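# Unplug charger from power strip and set it down

## Task

Pull the charger out of the power strip and rest it on the table, with the strip still lying flat on the table. It only counts if both stay that way without the robot holding them, so release the charger and move the grippers away afterwards.

## Robot and tools

Robot: two xArm6 arms with parallel grippers, named left_arm and right_arm. These are labels only, not image sides. In the shared scene frame the origin sits on the table top midway between the arms, +z is up, +x reaches out over the table, and left_arm is on the +y side. Base roots: left_arm at (+0.033, +0.344, 0) m, right_arm at (-0.036, -0.289, 0) m, both turned slightly about z. Each gripper's fingers point along its own +z and close along its own y. The reported end_effector_position is the pinch point between closed pads, roughly 2 cm short of the fingertips; the tips advance about 10 mm along +z while closing.

Cameras: cam_left_wrist and cam_right_wrist, each 504x504, mounted on the wrists, returned in that order.

execute_actions takes "actions", a list holding zero or one item, plus optional "pictures" (boolean). An empty list just reports the state. An action item is {"rows": [...], "steps": n}: up to 15 rows, n from 1 to 15 (default 15), each step lasting 1/30 s; when rows run out the final row repeats. A wait item is {"steps": n} alone, n up to 300, counted from the previous result. A rejected call sends nothing.

A row is always 14 numbers, each in [-1, 1], covering both arms even if one stays still: left_arm dx, dy, dz, rx, ry, rz, opening, then right_arm in the same order. dx..rz are an offset, not a pose: they are expressed in that gripper's own axes and measured from the gripper pose shown in the latest result (or from where it is when the action begins, if no result in the scene has shown it yet or for later calls within one reply). Every row is counted from that same reference, not from the row before. Scale: 1.0 equals 0.6 m of travel or 180 degrees; rx, ry, rz form one rotation vector. The opening is absolute: +1 is fully open (0.084 m), -1 fully closed. Sending all-zero offsets is not idle: it drives the arm back to the reference pose. To keep an arm still, send the offset back to where you want it in the first call, then zeros.

move takes "target" (one 14-number row, same layout, same offset rules and frame) and optional "speed" in m/s, 0.002 to 0.5, default 0.25; turning is capped at twice that value in rad/s. Grippers follow straight lines that finish together, lasting 0.5 to 10 s; longer paths are cut off at 10 s. Rotation takes the shorter way. Paths ignore obstacles and the other arm, and real motion may lag, drift or overshoot the speed, mostly near full reach. The opening is sent when the move begins. The result adds a "move:" line giving the ending (done, off_target, moving, held, fault) and any limits (paced: the pose was clipped; held: a check blocked some steps, after which the arm may jump faster), plus each gripper's remaining distance to target.

wait takes "seconds" (0 to 10) and sends nothing new. zoom_image takes "camera" and "region" [x0, y0, x1, y1] in pixels, at most 504 by 504, giving a closer look at the latest image. read_manual only returns licence text. finished_scene takes "scene" (its number) and ends that scene permanently, reporting success; call it only when the task is truly complete.

Result lines: each arm's gripper position (m), quat_wxyz and velocities in the scene frame; printed positions may be off, more so at long reach. grip_measured is the actual finger opening on the command scale. "pose unreachable" means the clearance check altered or blocked that arm's command; HELD marks steps that were not sent. A "Hand target" line shows where the controller is currently driving each gripper. Joint torques are raw drive outputs with offsets and noise, not contact readings. MOTOR HOT warns from 65 °C; at 80 °C the arm is braked until cooled.

Control facts: each step the commanded pose is clipped to within 70 mm and 16 degrees of the measured pose, so long reaches need several actions; after an action the arm only continues to its last clipped pose, so check the result and send the remainder. Position wins over orientation when both can't be met. The simulation keeps running while you compose replies. Joint ranges (rad): waist and both rolls ±6.283, shoulder -2.059 to 2.094, elbow -3.927 to 0.192, wrist pitch -1.693 to 3.142. Load limits (N m): waist and shoulder 44, elbow and forearm roll 26.4, wrist pitch and wrist roll 17.6; reaching one causes a torque fault: the arm backs off, holds 10 s and drops the rest of the call.

Gripping: to hold, command an opening well under grip_measured; the bigger the gap, the harder the squeeze (about 24 N per pad up to ~6 cm width). Closing fast can overshoot force. Echoing grip_measured still presses lightly on parts narrower than 6 cm.

Avoid: knocking anything off the table (fails the task), letting the arms collide or push each other, slamming, dropping or fast hard contact, and pushing far past a contact point. Brief external tugs on held parts or loose objects may happen. For this job, keep the strip flat (consider steadying it with the other gripper), pull the charger straight out along its prongs, set it down gently, open and lift clear.

Each tool is called after ">>>" as a command line: name --argument value for each argument, lists and objects as JSON in quotes; but a table of rows of numbers goes row by row, as --pt "numbers of a row", without its own name.

## Session

>>> execute_actions --actions '[]'

Scene clock: 0.00 s of 4500.00 s.
left_arm: end_effector_position=(+0.3808, +0.5351, +0.2802) grip_measured=+1.00 end_effector_quat_wxyz=(-0.024, -0.418, +0.809, +0.413) end_effector_velocity=(-0.000, +0.000, +0.000) end_effector_angular_velocity=(+0.001, +0.000, +0.000) | right_arm: end_effector_position=(+0.0910, -0.0896, +0.1858) grip_measured=+1.00 end_effector_quat_wxyz=(-0.184, -0.606, +0.768, -0.098) end_effector_velocity=(+0.000, +0.000, +0.000) end_effector_angular_velocity=(+0.000, -0.000, +0.001)
Joint positions: left_arm=[ 0.192 -0.069 -1.064  0.734  1.604  2.088  0.084] | right_arm=[ 1.066 -0.419 -0.633 -0.044  1.47   2.869  0.084]
Joint velocities: left_arm=[-0.    -0.001  0.     0.001  0.001 -0.     0.   ] | right_arm=[ 0.  0. -0. -0. -0. -0.  0.]
Joint torques (N m, as the arm reports them, + toward a larger angle): no reading
Hand target (left_arm): +0.381, +0.535, +0.280; -0.024, -0.418, +0.809, +0.413
Hand target (right_arm): +0.091, -0.090, +0.186; -0.184, -0.606, +0.768, -0.098

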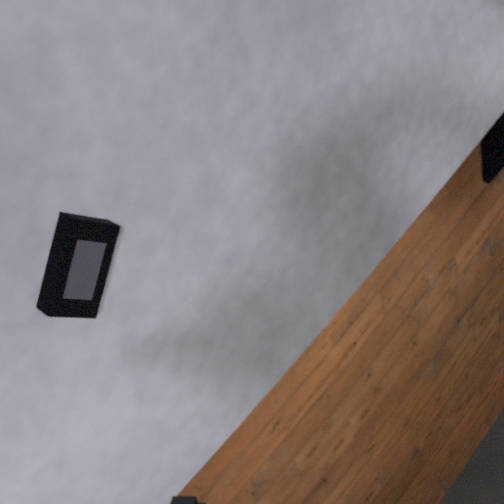

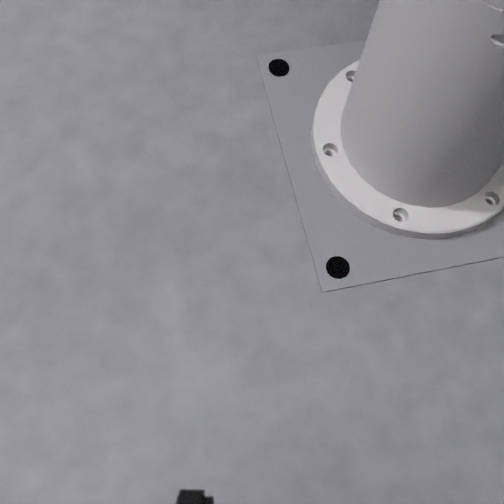

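>>> move --target '[0.303,0.025,-0.42,0.019,0.33,-0.646,1,0.221,-0.437,-0.328,0.135,-0.072,-0.565,1]' --speed 0.5

Scene clock: 8.23 s of 4500.00 s.
left_arm: end_effector_position=(+0.3495, +0.2499, +0.4000) grip_measured=+1.00 end_effector_quat_wxyz=(+0.001, +1.000, -0.001, -0.000) end_effector_velocity=(-0.000, -0.000, +0.001) end_effector_angular_velocity=(+0.009, -0.006, +0.009) | right_arm: end_effector_position=(+0.3509, -0.1982, +0.3998) grip_measured=+1.00 end_effector_quat_wxyz=(-0.001, +1.000, +0.000, +0.000) end_effector_velocity=(+0.001, -0.000, +0.001) end_effector_angular_velocity=(+0.002, +0.011, +0.006)
Joint positions: left_arm=[-0.155 -0.468 -1.188 -0.002  1.657 -0.288  0.084] | right_arm=[ 0.246 -0.244 -1.379  0.002  1.622  0.23   0.084]
Joint velocities: left_arm=[-0.01  -0.003  0.002  0.01  -0.002 -0.018  0.   ] | right_arm=[-0.004  0.013 -0.017  0.005  0.014 -0.01  -0.   ]
Joint torques (N m, as the arm reports them, + toward a larger angle): left_arm=[  0.79 -14.05 -23.35  -0.19  -1.32  -0.36] | right_arm=[  0.72  -9.98 -13.36   0.18  -1.47   0.03]
Hand target (left_arm): +0.349, +0.250, +0.400; +0.000, +1.000, -0.000, +0.000
Hand target (right_arm): +0.351, -0.198, +0.400; -0.001, +1.000, +0.000, -0.000
Off the commanded pose (left_arm): 0.000 m, 0 deg.
Off the commanded pose (right_arm): 0.001 m, 0 deg.
After step 90, 2.13 s passed at rest.
move: done

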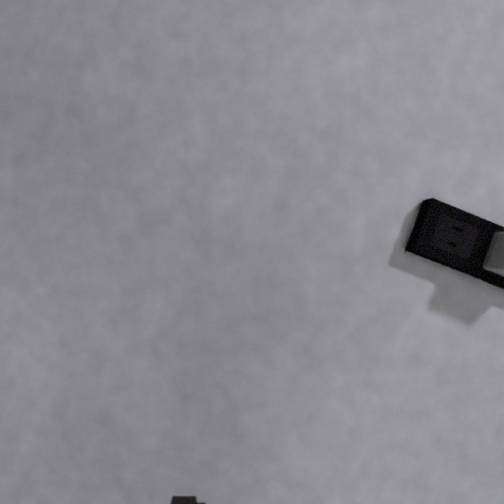

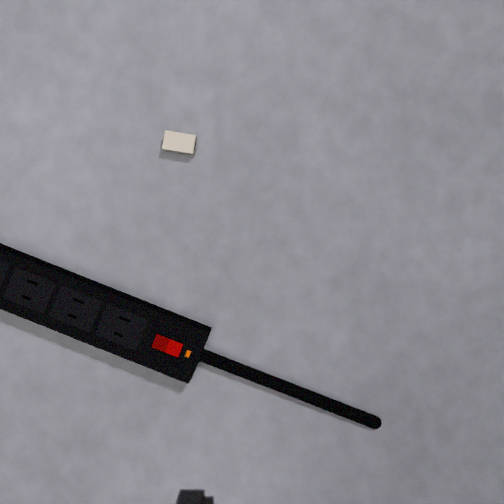

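>>> move --target '[0,0.25,0,0,0,0,1,0,0,0,0,0,0,1]' --speed 0.4

Scene clock: 11.87 s of 4500.00 s.
left_arm: end_effector_position=(+0.3491, +0.1005, +0.4001) grip_measured=+1.00 end_effector_quat_wxyz=(+0.001, +1.000, -0.000, -0.001) end_effector_velocity=(+0.001, -0.003, -0.000) end_effector_angular_velocity=(+0.006, +0.004, -0.001) | right_arm: end_effector_position=(+0.3509, -0.1982, +0.3998) grip_measured=+1.00 end_effector_quat_wxyz=(-0.001, +1.000, +0.000, +0.000) end_effector_velocity=(-0.000, -0.000, -0.000) end_effector_angular_velocity=(-0.001, +0.002, -0.000)
Joint positions: left_arm=[-0.522 -0.238 -1.385 -0.003  1.623 -0.655  0.084] | right_arm=[ 0.246 -0.244 -1.379  0.002  1.622  0.23   0.084]
Joint velocities: left_arm=[-0.006  0.013 -0.013  0.002  0.006 -0.005  0.   ] | right_arm=[ 0.    -0.     0.001 -0.     0.001  0.001 -0.   ]
Joint torques (N m, as the arm reports them, + toward a larger angle): left_arm=[ -0.19 -19.85 -23.59   0.09  -1.19  -0.62] | right_arm=[  0.11  -9.6  -12.81   0.08  -1.38  -0.14]
Hand target (left_arm): +0.349, +0.100, +0.400; +0.001, +1.000, -0.001, -0.001
Hand target (right_arm): +0.351, -0.198, +0.400; -0.001, +1.000, +0.000, +0.000
Off the commanded pose (left_arm): 0.001 m, 0 deg.
Off the commanded pose (right_arm): 0.000 m, 0 deg.
move: done; limits=paced

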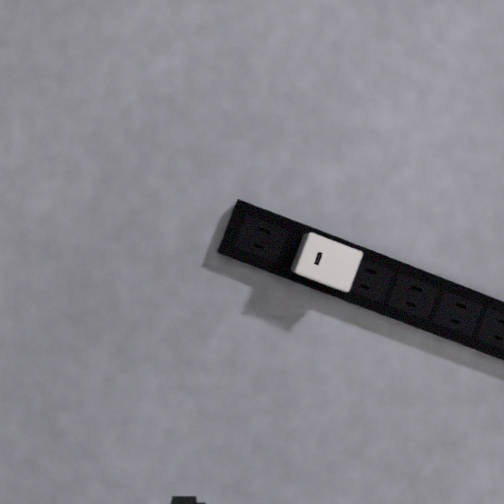

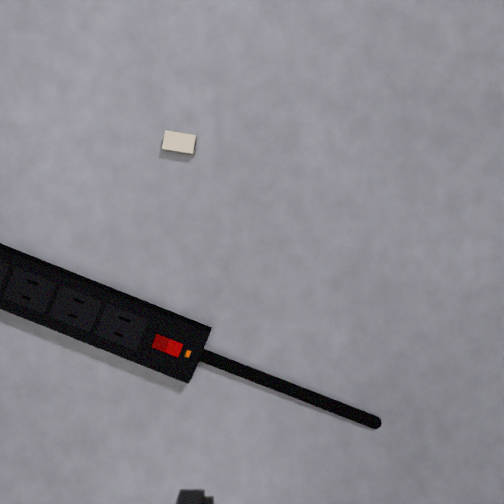

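>>> move --target '[0.1015,0.036,0.37,0,0,-0.39,1,0.037,-0.289,0.45,0,0,0.61,1]' --speed 0.3

Scene clock: 27.70 s of 4500.00 s.
left_arm: end_effector_position=(+0.4100, +0.0789, +0.1784) grip_measured=+1.00 end_effector_quat_wxyz=(+0.001, +0.818, +0.575, -0.001) end_effector_velocity=(+0.000, -0.000, -0.002) end_effector_angular_velocity=(+0.001, +0.001, +0.006) | right_arm: end_effector_position=(+0.3729, -0.0256, +0.1301) grip_measured=+1.00 end_effector_quat_wxyz=(+0.001, -0.575, +0.818, +0.000) end_effector_velocity=(-0.000, +0.000, -0.003) end_effector_angular_velocity=(-0.006, +0.000, -0.013)
Joint positions: left_arm=[-0.479  0.006 -1.001 -0.003  0.995 -1.836  0.084] | right_arm=[ 0.589  0.155 -1.036  0.001  0.88   2.489  0.084]
Joint velocities: left_arm=[-0.     0.003  0.001  0.001 -0.003 -0.007 -0.   ] | right_arm=[ 0.003  0.006 -0.    -0.006 -0.003  0.02   0.   ]
Joint torques (N m, as the arm reports them, + toward a larger angle): left_arm=[ -0.45 -26.75 -24.01   0.17  -1.26  -0.23] | right_arm=[  0.08 -15.58 -12.39  -0.08  -1.34  -0.1 ]
Hand target (left_arm): +0.410, +0.079, +0.178; +0.001, +0.818, +0.575, -0.001
Hand target (right_arm): +0.373, -0.025, +0.130; +0.000, -0.574, +0.819, +0.000
Off the commanded pose (left_arm): 0.001 m, 0 deg.
Off the commanded pose (right_arm): 0.001 m, 0 deg.
After step 90, 9.00 s passed at rest.
move: done

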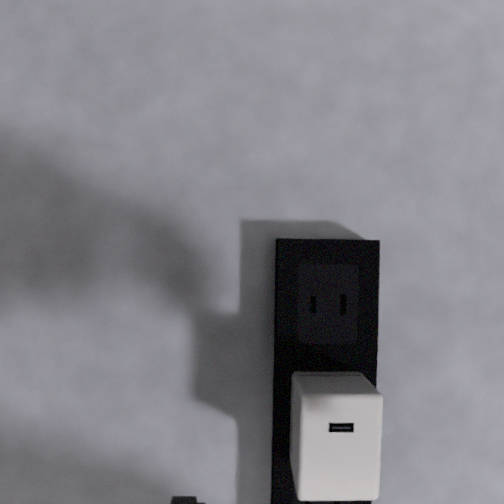

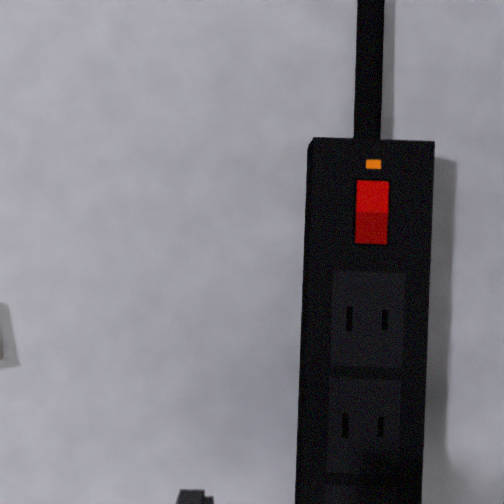

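>>> move --target '[-0.004,0,0.203,0,0,0,0.5,0,0.011,0.174,0,0,0.01,0.6]' --speed 0.15

Scene clock: 32.63 s of 4500.00 s.
left_arm: end_effector_position=(+0.4094, +0.0767, +0.0571) grip_measured=+0.49 end_effector_quat_wxyz=(+0.001, +0.818, +0.575, -0.001) end_effector_velocity=(-0.000, -0.000, -0.002) end_effector_angular_velocity=(+0.001, +0.002, -0.000) | right_arm: end_effector_position=(+0.3669, -0.0236, +0.0261) grip_measured=+0.59 end_effector_quat_wxyz=(+0.001, -0.562, +0.827, +0.000) end_effector_velocity=(+0.000, +0.000, -0.002) end_effector_angular_velocity=(-0.000, -0.000, +0.000)
Joint positions: left_arm=[-0.484  0.222 -0.878 -0.003  0.655 -1.841  0.065] | right_arm=[ 0.599  0.352 -0.955  0.     0.602  2.532  0.069]
Joint velocities: left_arm=[-0.001  0.006 -0.001 -0.001 -0.004  0.    -0.   ] | right_arm=[ 0.     0.006 -0.002 -0.    -0.004  0.     0.   ]
Joint torques (N m, as the arm reports them, + toward a larger angle): left_arm=[ -0.21 -29.78 -20.08   0.07  -1.01  -0.21] | right_arm=[  0.56 -16.55 -10.99   0.19  -1.18  -0.02]
Hand target (left_arm): +0.409, +0.077, +0.057; +0.001, +0.818, +0.575, -0.001
Hand target (right_arm): +0.367, -0.024, +0.026; +0.001, -0.562, +0.827, +0.000
Off the commanded pose (left_arm): 0.001 m, 0 deg.
Off the commanded pose (right_arm): 0.001 m, 0 deg.
After step 90, 0.47 s passed at rest.
move: done

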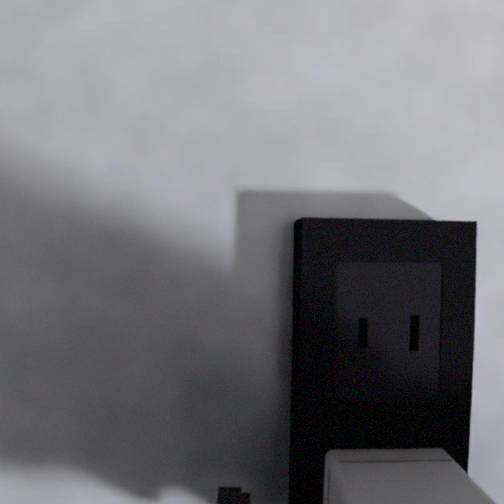

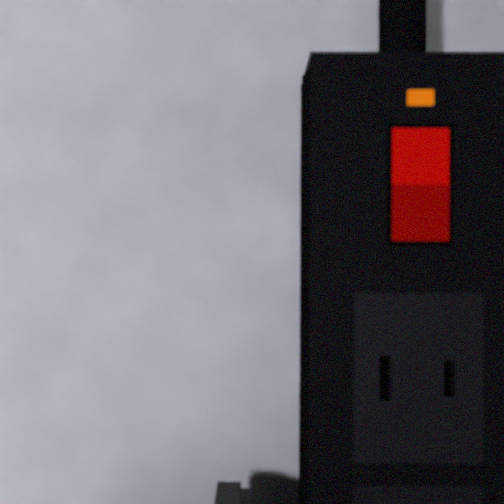

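>>> move --target '[0,0,0,0,0,0,-0.7,0,0,0.003,0,0,0,-0.5]'

>>> move --target '[0,0,-0.05,0,0,0,-0.7,0,0,0,0,0,0,-0.5]' --speed 0.03

Scene clock: 35.50 s of 4500.00 s.
left_arm: end_effector_position=(+0.4095, +0.0771, +0.0568) grip_measured=-0.32 end_effector_quat_wxyz=(+0.001, +0.818, +0.575, -0.001) end_effector_velocity=(-0.000, -0.000, +0.000) end_effector_angular_velocity=(-0.001, -0.000, +0.001) | right_arm: end_effector_position=(+0.3675, -0.0232, +0.0254) grip_measured=-0.03 end_effector_quat_wxyz=(+0.002, -0.562, +0.827, +0.000) end_effector_velocity=(-0.000, -0.000, -0.001) end_effector_angular_velocity=(-0.000, +0.001, -0.001)
Joint positions: left_arm=[-0.484  0.223 -0.878 -0.003  0.654 -1.841  0.03 ] | right_arm=[ 0.599  0.354 -0.956  0.     0.598  2.532  0.043]
Joint velocities: left_arm=[-0.001 -0.001  0.001 -0.001 -0.001  0.     0.   ] | right_arm=[-0.     0.002  0.001  0.    -0.002  0.001  0.   ]
Joint torques (N m, as the arm reports them, + toward a larger angle): left_arm=[ -1.99 -32.09 -20.89  -0.66  -0.93  -0.48] | right_arm=[ -0.04 -11.6   -9.67   0.61  -2.25   0.31]
Hand target (left_arm): +0.409, +0.077, +0.057; +0.001, +0.818, +0.575, -0.001
Hand target (right_arm): +0.367, -0.024, +0.024; +0.001, -0.562, +0.827, +0.000
Off the commanded pose (left_arm): 0.000 m, 0 deg.
Off the commanded pose (right_arm): 0.001 m, 0 deg.
move: done

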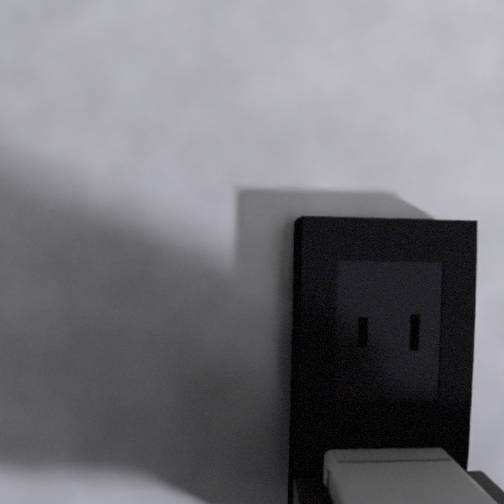

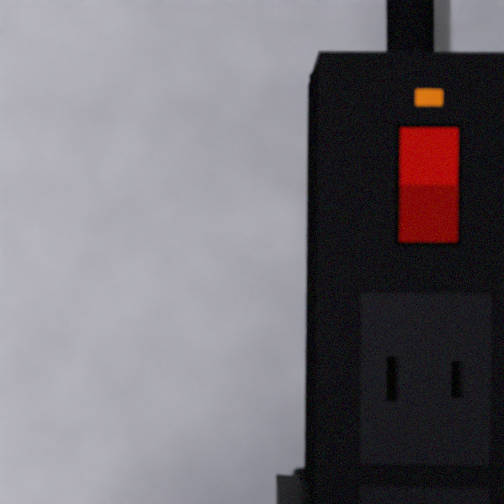

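Scene clock: 36.87 s of 4500.00 s.
left_arm: end_effector_position=(+0.4094, +0.0770, +0.0865) grip_measured=-0.33 end_effector_quat_wxyz=(+0.001, +0.818, +0.575, -0.001) end_effector_velocity=(-0.001, +0.001, +0.001) end_effector_angular_velocity=(+0.003, +0.003, -0.000) | right_arm: end_effector_position=(+0.3673, -0.0233, +0.0251) grip_measured=-0.03 end_effector_quat_wxyz=(+0.001, -0.562, +0.827, +0.000) end_effector_velocity=(+0.002, +0.001, +0.002) end_effector_angular_velocity=(+0.003, -0.005, +0.000)
Joint positions: left_arm=[-0.484  0.158 -0.895 -0.003  0.736 -1.841  0.03 ] | right_arm=[ 0.599  0.355 -0.955  0.     0.598  2.532  0.043]
Joint velocities: left_arm=[ 0.    -0.004 -0.001  0.001  0.009  0.    -0.   ] | right_arm=[ 0.    -0.002 -0.003 -0.    -0.002  0.    -0.   ]
Joint torques (N m, as the arm reports them, + toward a larger angle): left_arm=[ -0.18 -29.33 -21.44  -0.02  -1.23  -0.59] | right_arm=[  0.35 -16.94 -11.22   0.41  -1.26  -0.06]
Hand target (left_arm): +0.409, +0.077, +0.087; +0.001, +0.818, +0.575, -0.001
Hand target (right_arm): +0.367, -0.023, +0.025; +0.002, -0.562, +0.827, +0.000
Off the commanded pose (left_arm): 0.000 m, 0 deg.
Off the commanded pose (right_arm): 0.000 m, 0 deg.
move: done

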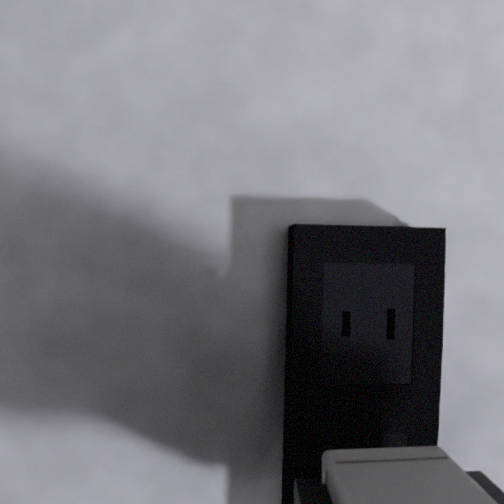

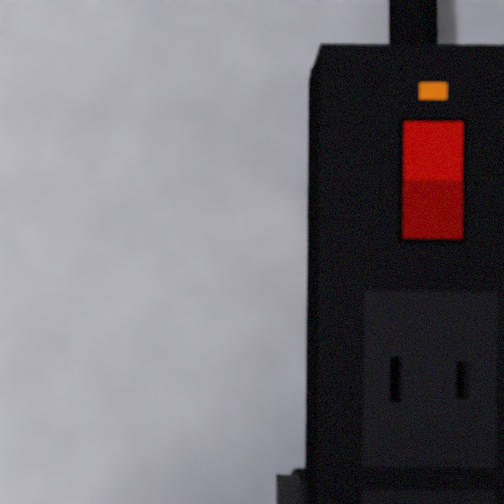

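>>> move --target '[0.372,-0.063,-0.08,0,0,0.39,-0.7,0,0,0,0,0,0,0.7]' --speed 0.35

>>> move --target '[0.08,0,0.13,0,0.333,0,-0.7,0.15,0,-0.25,0,0,0,0.7]' --speed 0.3

Scene clock: 47.03 s of 4500.00 s.
left_arm: end_effector_position=(+0.4500, +0.2996, +0.1346) grip_measured=-0.33 end_effector_quat_wxyz=(+0.001, +1.000, +0.000, +0.001) end_effector_velocity=(-0.001, +0.000, -0.001) end_effector_angular_velocity=(-0.002, +0.003, -0.001) | right_arm: end_effector_position=(+0.3673, -0.0233, +0.0251) grip_measured=+0.70 end_effector_quat_wxyz=(+0.001, -0.562, +0.827, +0.000) end_effector_velocity=(+0.000, +0.000, +0.000) end_effector_angular_velocity=(-0.000, +0.000, +0.000)
Joint positions: left_arm=[ 0.027 -0.066 -0.782 -0.002  0.847 -0.106  0.03 ] | right_arm=[ 0.599  0.355 -0.955  0.     0.598  2.532  0.073]
Joint velocities: left_arm=[ 0.001  0.001  0.001 -0.004  0.     0.004 -0.   ] | right_arm=[ 0.    -0.    -0.001  0.     0.001 -0.    -0.   ]
Joint torques (N m, as the arm reports them, + toward a larger angle): left_arm=[ -0.04 -24.26 -22.96   0.08  -1.31  -0.14] | right_arm=[  0.48 -16.79 -10.77   0.02  -1.25  -0.12]
Hand target (left_arm): +0.450, +0.300, +0.134; +0.001, +1.000, +0.000, +0.000
Hand target (right_arm): +0.367, -0.023, +0.025; +0.001, -0.562, +0.827, +0.000
Off the commanded pose (left_arm): 0.001 m, 0 deg.
Off the commanded pose (right_arm): 0.000 m, 0 deg.
After step 90, 4.50 s passed at rest.
move: done

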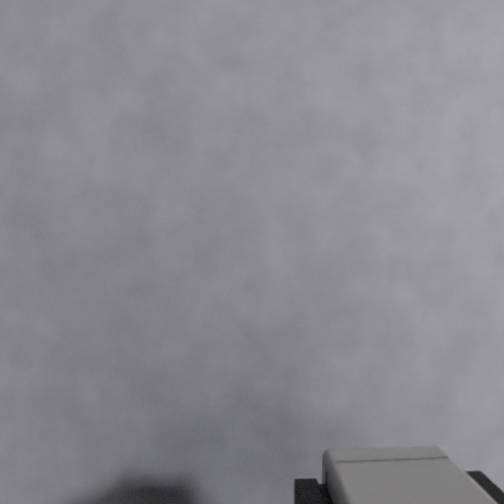

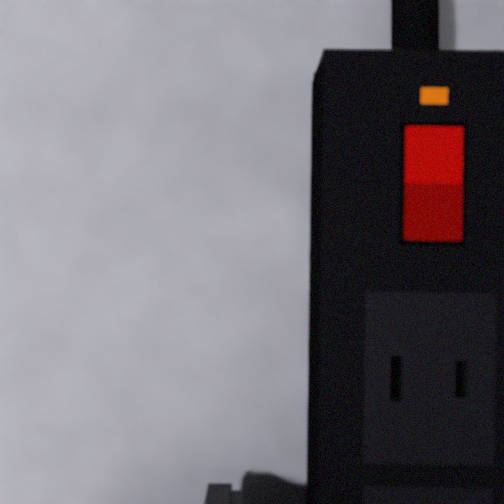

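Scene clock: 49.70 s of 4500.00 s.
left_arm: end_effector_position=(+0.4981, +0.3006, +0.0572) grip_measured=-0.33 end_effector_quat_wxyz=(-0.000, +0.866, +0.000, +0.500) end_effector_velocity=(+0.001, -0.000, -0.001) end_effector_angular_velocity=(+0.001, -0.011, +0.006) | right_arm: end_effector_position=(+0.3339, -0.1068, +0.1749) grip_measured=+0.70 end_effector_quat_wxyz=(+0.001, -0.562, +0.827, +0.001) end_effector_velocity=(+0.001, +0.000, +0.001) end_effector_angular_velocity=(+0.001, -0.002, -0.001)
Joint positions: left_arm=[-0.059  0.615 -0.407 -0.176 -1.251 -0.041  0.03 ] | right_arm=[ 0.474 -0.152 -0.816  0.002  0.966  2.405  0.073]
Joint velocities: left_arm=[-0.007  0.018 -0.009 -0.012 -0.019 -0.004  0.   ] | right_arm=[-0.    -0.001 -0.002 -0.     0.     0.     0.   ]
Joint torques (N m, as the arm reports them, + toward a larger angle): left_arm=[ -0.85 -26.44  -5.57  -0.06  -1.91  -0.29] | right_arm=[  0.81 -10.73 -12.91   0.08  -1.28  -0.02]
Hand target (left_arm): +0.498, +0.301, +0.057; -0.001, +0.866, +0.000, +0.500
Hand target (right_arm): +0.334, -0.107, +0.175; +0.002, -0.562, +0.827, +0.001
Off the commanded pose (left_arm): 0.001 m, 0 deg.
Off the commanded pose (right_arm): 0.000 m, 0 deg.
move: done

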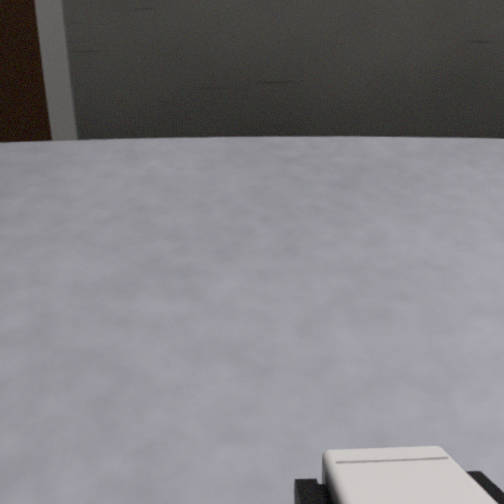

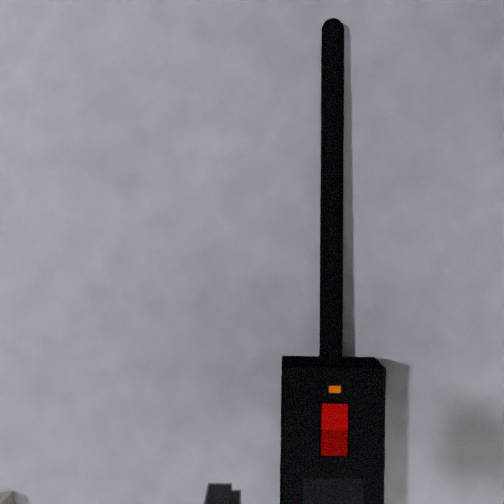

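>>> move --target '[-0.004,0,0.079,0,0,0,-0.7,0,0,0,0,0,0,0.7]' --speed 0.06

Scene clock: 53.60 s of 4500.00 s.
left_arm: end_effector_position=(+0.5379, +0.3005, +0.0319) grip_measured=-0.33 end_effector_quat_wxyz=(-0.000, +0.866, +0.000, +0.500) end_effector_velocity=(+0.002, +0.000, -0.001) end_effector_angular_velocity=(-0.000, -0.002, +0.001) | right_arm: end_effector_position=(+0.3339, -0.1068, +0.1749) grip_measured=+0.70 end_effector_quat_wxyz=(+0.001, -0.562, +0.827, +0.001) end_effector_velocity=(+0.000, +0.000, +0.000) end_effector_angular_velocity=(-0.000, -0.000, +0.000)
Joint positions: left_arm=[-0.033  0.735 -0.574 -0.155 -1.206 -0.028  0.03 ] | right_arm=[ 0.474 -0.152 -0.816  0.002  0.966  2.405  0.073]
Joint velocities: left_arm=[ 0.002  0.006 -0.008  0.     0.001  0.001  0.   ] | right_arm=[ 0. -0. -0. -0.  0.  0.  0.]
Joint torques (N m, as the arm reports them, + toward a larger angle): left_arm=[ -0.15 -27.82  -6.47   0.32  -2.12  -0.35] | right_arm=[  0.69 -11.17 -13.09   0.05  -1.    -0.02]
Hand target (left_arm): +0.538, +0.301, +0.031; -0.000, +0.866, +0.000, +0.500
Hand target (right_arm): +0.334, -0.107, +0.175; +0.001, -0.562, +0.827, +0.001
Off the commanded pose (left_arm): 0.001 m, 0 deg.
Off the commanded pose (right_arm): 0.000 m, 0 deg.
move: done

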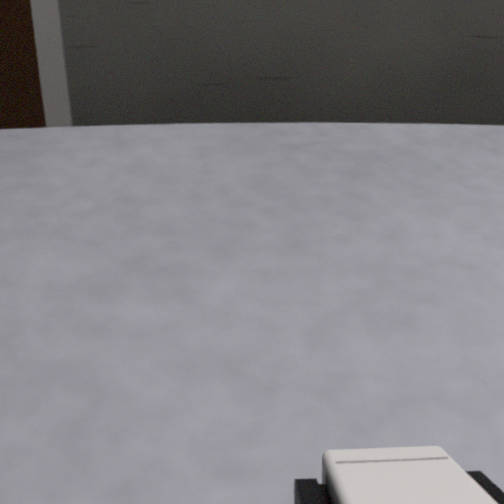

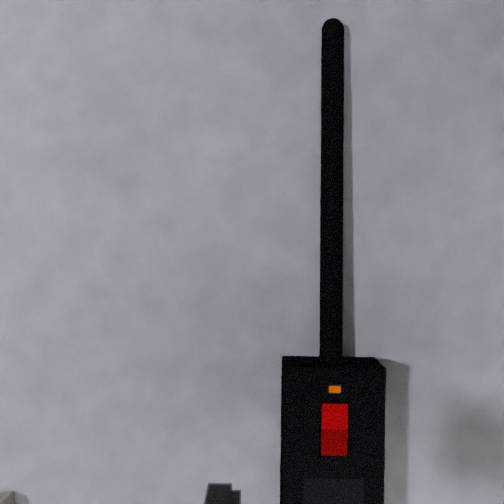

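>>> move --target '[-0.0045,0,0.0025,0,0,0,-0.7,0,0,0,0,0,0,0.7]' --speed 0.02

>>> move --target '[0,0,0,0,0,0,0.3,0,0,0,0,0,0,0.7]'

>>> move --target '[0.17,0,-0.16,0,-0.15,0,0.3,0,0,0,0,0,0,0.7]'

Scene clock: 59.07 s of 4500.00 s.
left_arm: end_effector_position=(+0.5388, +0.3004, +0.0306) grip_measured=-0.33 end_effector_quat_wxyz=(-0.000, +0.865, +0.000, +0.502) end_effector_velocity=(-0.001, -0.000, -0.002) end_effector_angular_velocity=(+0.000, +0.001, -0.001) | right_arm: end_effector_position=(+0.3339, -0.1068, +0.1749) grip_measured=+0.70 end_effector_quat_wxyz=(+0.001, -0.562, +0.827, +0.001) end_effector_velocity=(-0.000, -0.000, -0.000) end_effector_angular_velocity=(-0.000, +0.001, -0.000)
Joint positions: left_arm=[-0.033  0.745 -0.581 -0.155 -1.214 -0.029  0.03 ] | right_arm=[ 0.474 -0.152 -0.816  0.002  0.966  2.405  0.073]
Joint velocities: left_arm=[ 0.     0.006 -0.     0.001 -0.005 -0.001  0.   ] | right_arm=[-0.    -0.     0.001 -0.     0.     0.     0.   ]
Joint torques (N m, as the arm reports them, + toward a larger angle): left_arm=[ -0.76 -15.37  -0.56   0.75   3.16  -0.25] | right_arm=[  0.69 -10.81 -12.92   0.08  -1.27   0.03]
Hand target (left_arm): +0.538, +0.300, +0.029; -0.000, +0.866, +0.000, +0.500
Hand target (right_arm): +0.334, -0.107, +0.175; +0.001, -0.562, +0.827, +0.001
Off the commanded pose (left_arm): 0.002 m, 0 deg.
Off the commanded pose (right_arm): 0.000 m, 0 deg.
After step 90, 1.77 s passed at rest.
move: done

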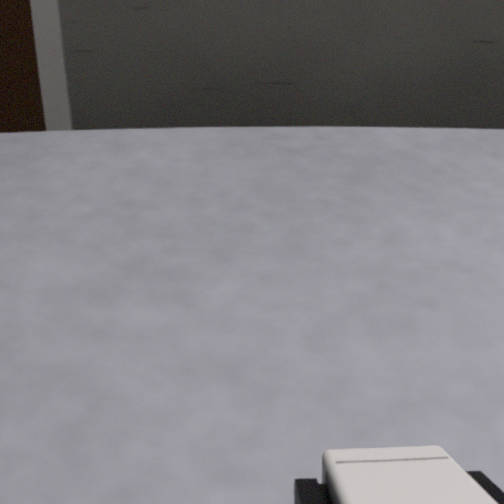

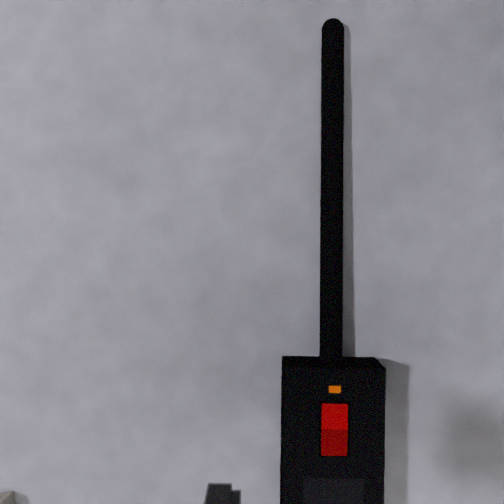

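Scene clock: 59.63 s of 4500.00 s.
left_arm: end_effector_position=(+0.5385, +0.3004, +0.0302) grip_measured=+0.29 end_effector_quat_wxyz=(-0.000, +0.865, +0.000, +0.502) end_effector_velocity=(+0.002, -0.001, +0.003) end_effector_angular_velocity=(-0.001, -0.009, -0.001) | right_arm: end_effector_position=(+0.3339, -0.1068, +0.1749) grip_measured=+0.70 end_effector_quat_wxyz=(+0.001, -0.562, +0.827, +0.001) end_effector_velocity=(-0.001, -0.000, -0.001) end_effector_angular_velocity=(-0.001, +0.001, +0.001)
Joint positions: left_arm=[-0.033  0.746 -0.581 -0.155 -1.213 -0.029  0.056] | right_arm=[ 0.474 -0.152 -0.816  0.002  0.966  2.405  0.073]
Joint velocities: left_arm=[-0.001 -0.004 -0.002  0.    -0.004  0.     0.   ] | right_arm=[ 0.    -0.     0.002 -0.    -0.    -0.001 -0.   ]
Joint torques (N m, as the arm reports them, + toward a larger angle): left_arm=[ -0.41 -28.77  -5.87   0.17  -2.35  -0.3 ] | right_arm=[  0.58 -10.67 -12.87   0.07  -1.15  -0.11]
Hand target (left_arm): +0.539, +0.300, +0.031; -0.000, +0.865, +0.000, +0.502
Hand target (right_arm): +0.334, -0.107, +0.175; +0.001, -0.562, +0.827, +0.001
Off the commanded pose (left_arm): 0.000 m, 0 deg.
Off the commanded pose (right_arm): 0.000 m, 0 deg.
move: done

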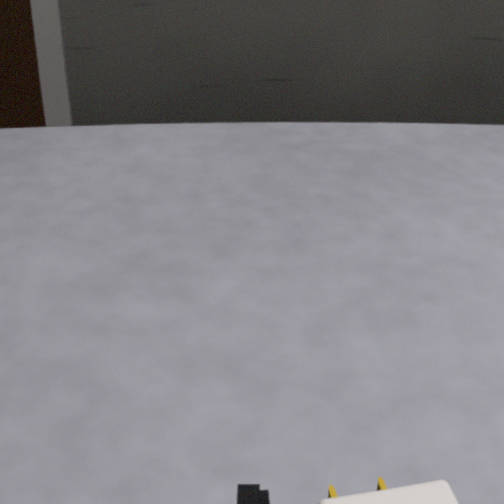

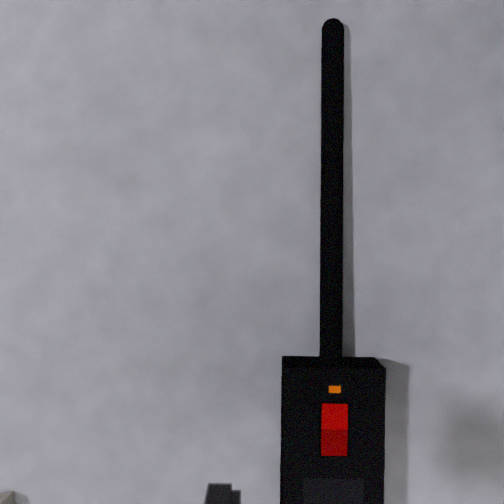

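Scene clock: 62.23 s of 4500.00 s.
left_arm: end_effector_position=(+0.5058, +0.3001, +0.1661) grip_measured=+0.29 end_effector_quat_wxyz=(+0.003, +0.958, -0.001, +0.285) end_effector_velocity=(+0.000, -0.000, +0.001) end_effector_angular_velocity=(+0.022, -0.006, +0.017) | right_arm: end_effector_position=(+0.3339, -0.1068, +0.1749) grip_measured=+0.70 end_effector_quat_wxyz=(+0.001, -0.562, +0.827, +0.001) end_effector_velocity=(+0.000, -0.000, -0.000) end_effector_angular_velocity=(+0.000, +0.000, +0.000)
Joint positions: left_arm=[ 0.07  -0.182 -0.492  0.28   0.1   -0.332  0.056] | right_arm=[ 0.474 -0.152 -0.816  0.002  0.966  2.405  0.073]
Joint velocities: left_arm=[ 0.016  0.002 -0.009  0.179  0.008 -0.167  0.   ] | right_arm=[-0.  0.  0.  0. -0. -0.  0.]
Joint torques (N m, as the arm reports them, + toward a larger angle): left_arm=[ -0.23 -19.37 -21.89  -0.23  -1.89  -0.17] | right_arm=[  0.57 -10.87 -12.85   0.24  -1.15  -0.07]
Hand target (left_arm): +0.506, +0.300, +0.166; +0.002, +0.958, +0.000, +0.286
Hand target (right_arm): +0.334, -0.107, +0.175; +0.001, -0.562, +0.827, +0.001
Off the commanded pose (left_arm): 0.000 m, 0 deg.
Off the commanded pose (right_arm): 0.000 m, 0 deg.
move: done

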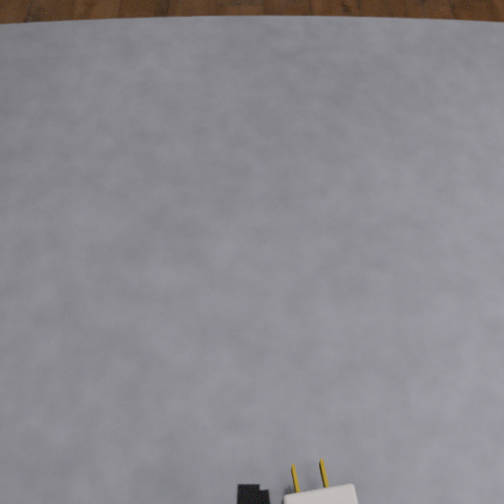

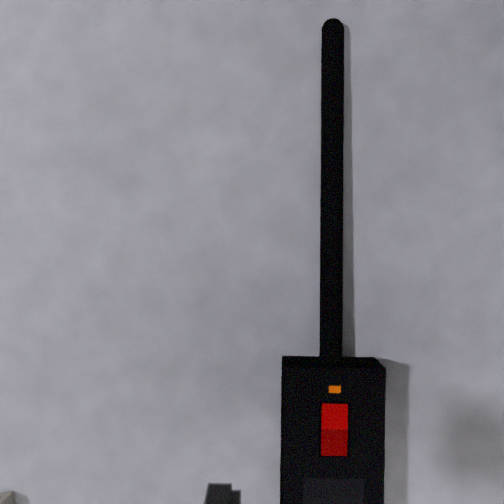

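>>> finished_scene --scene 1

The scene is finished: the task was done.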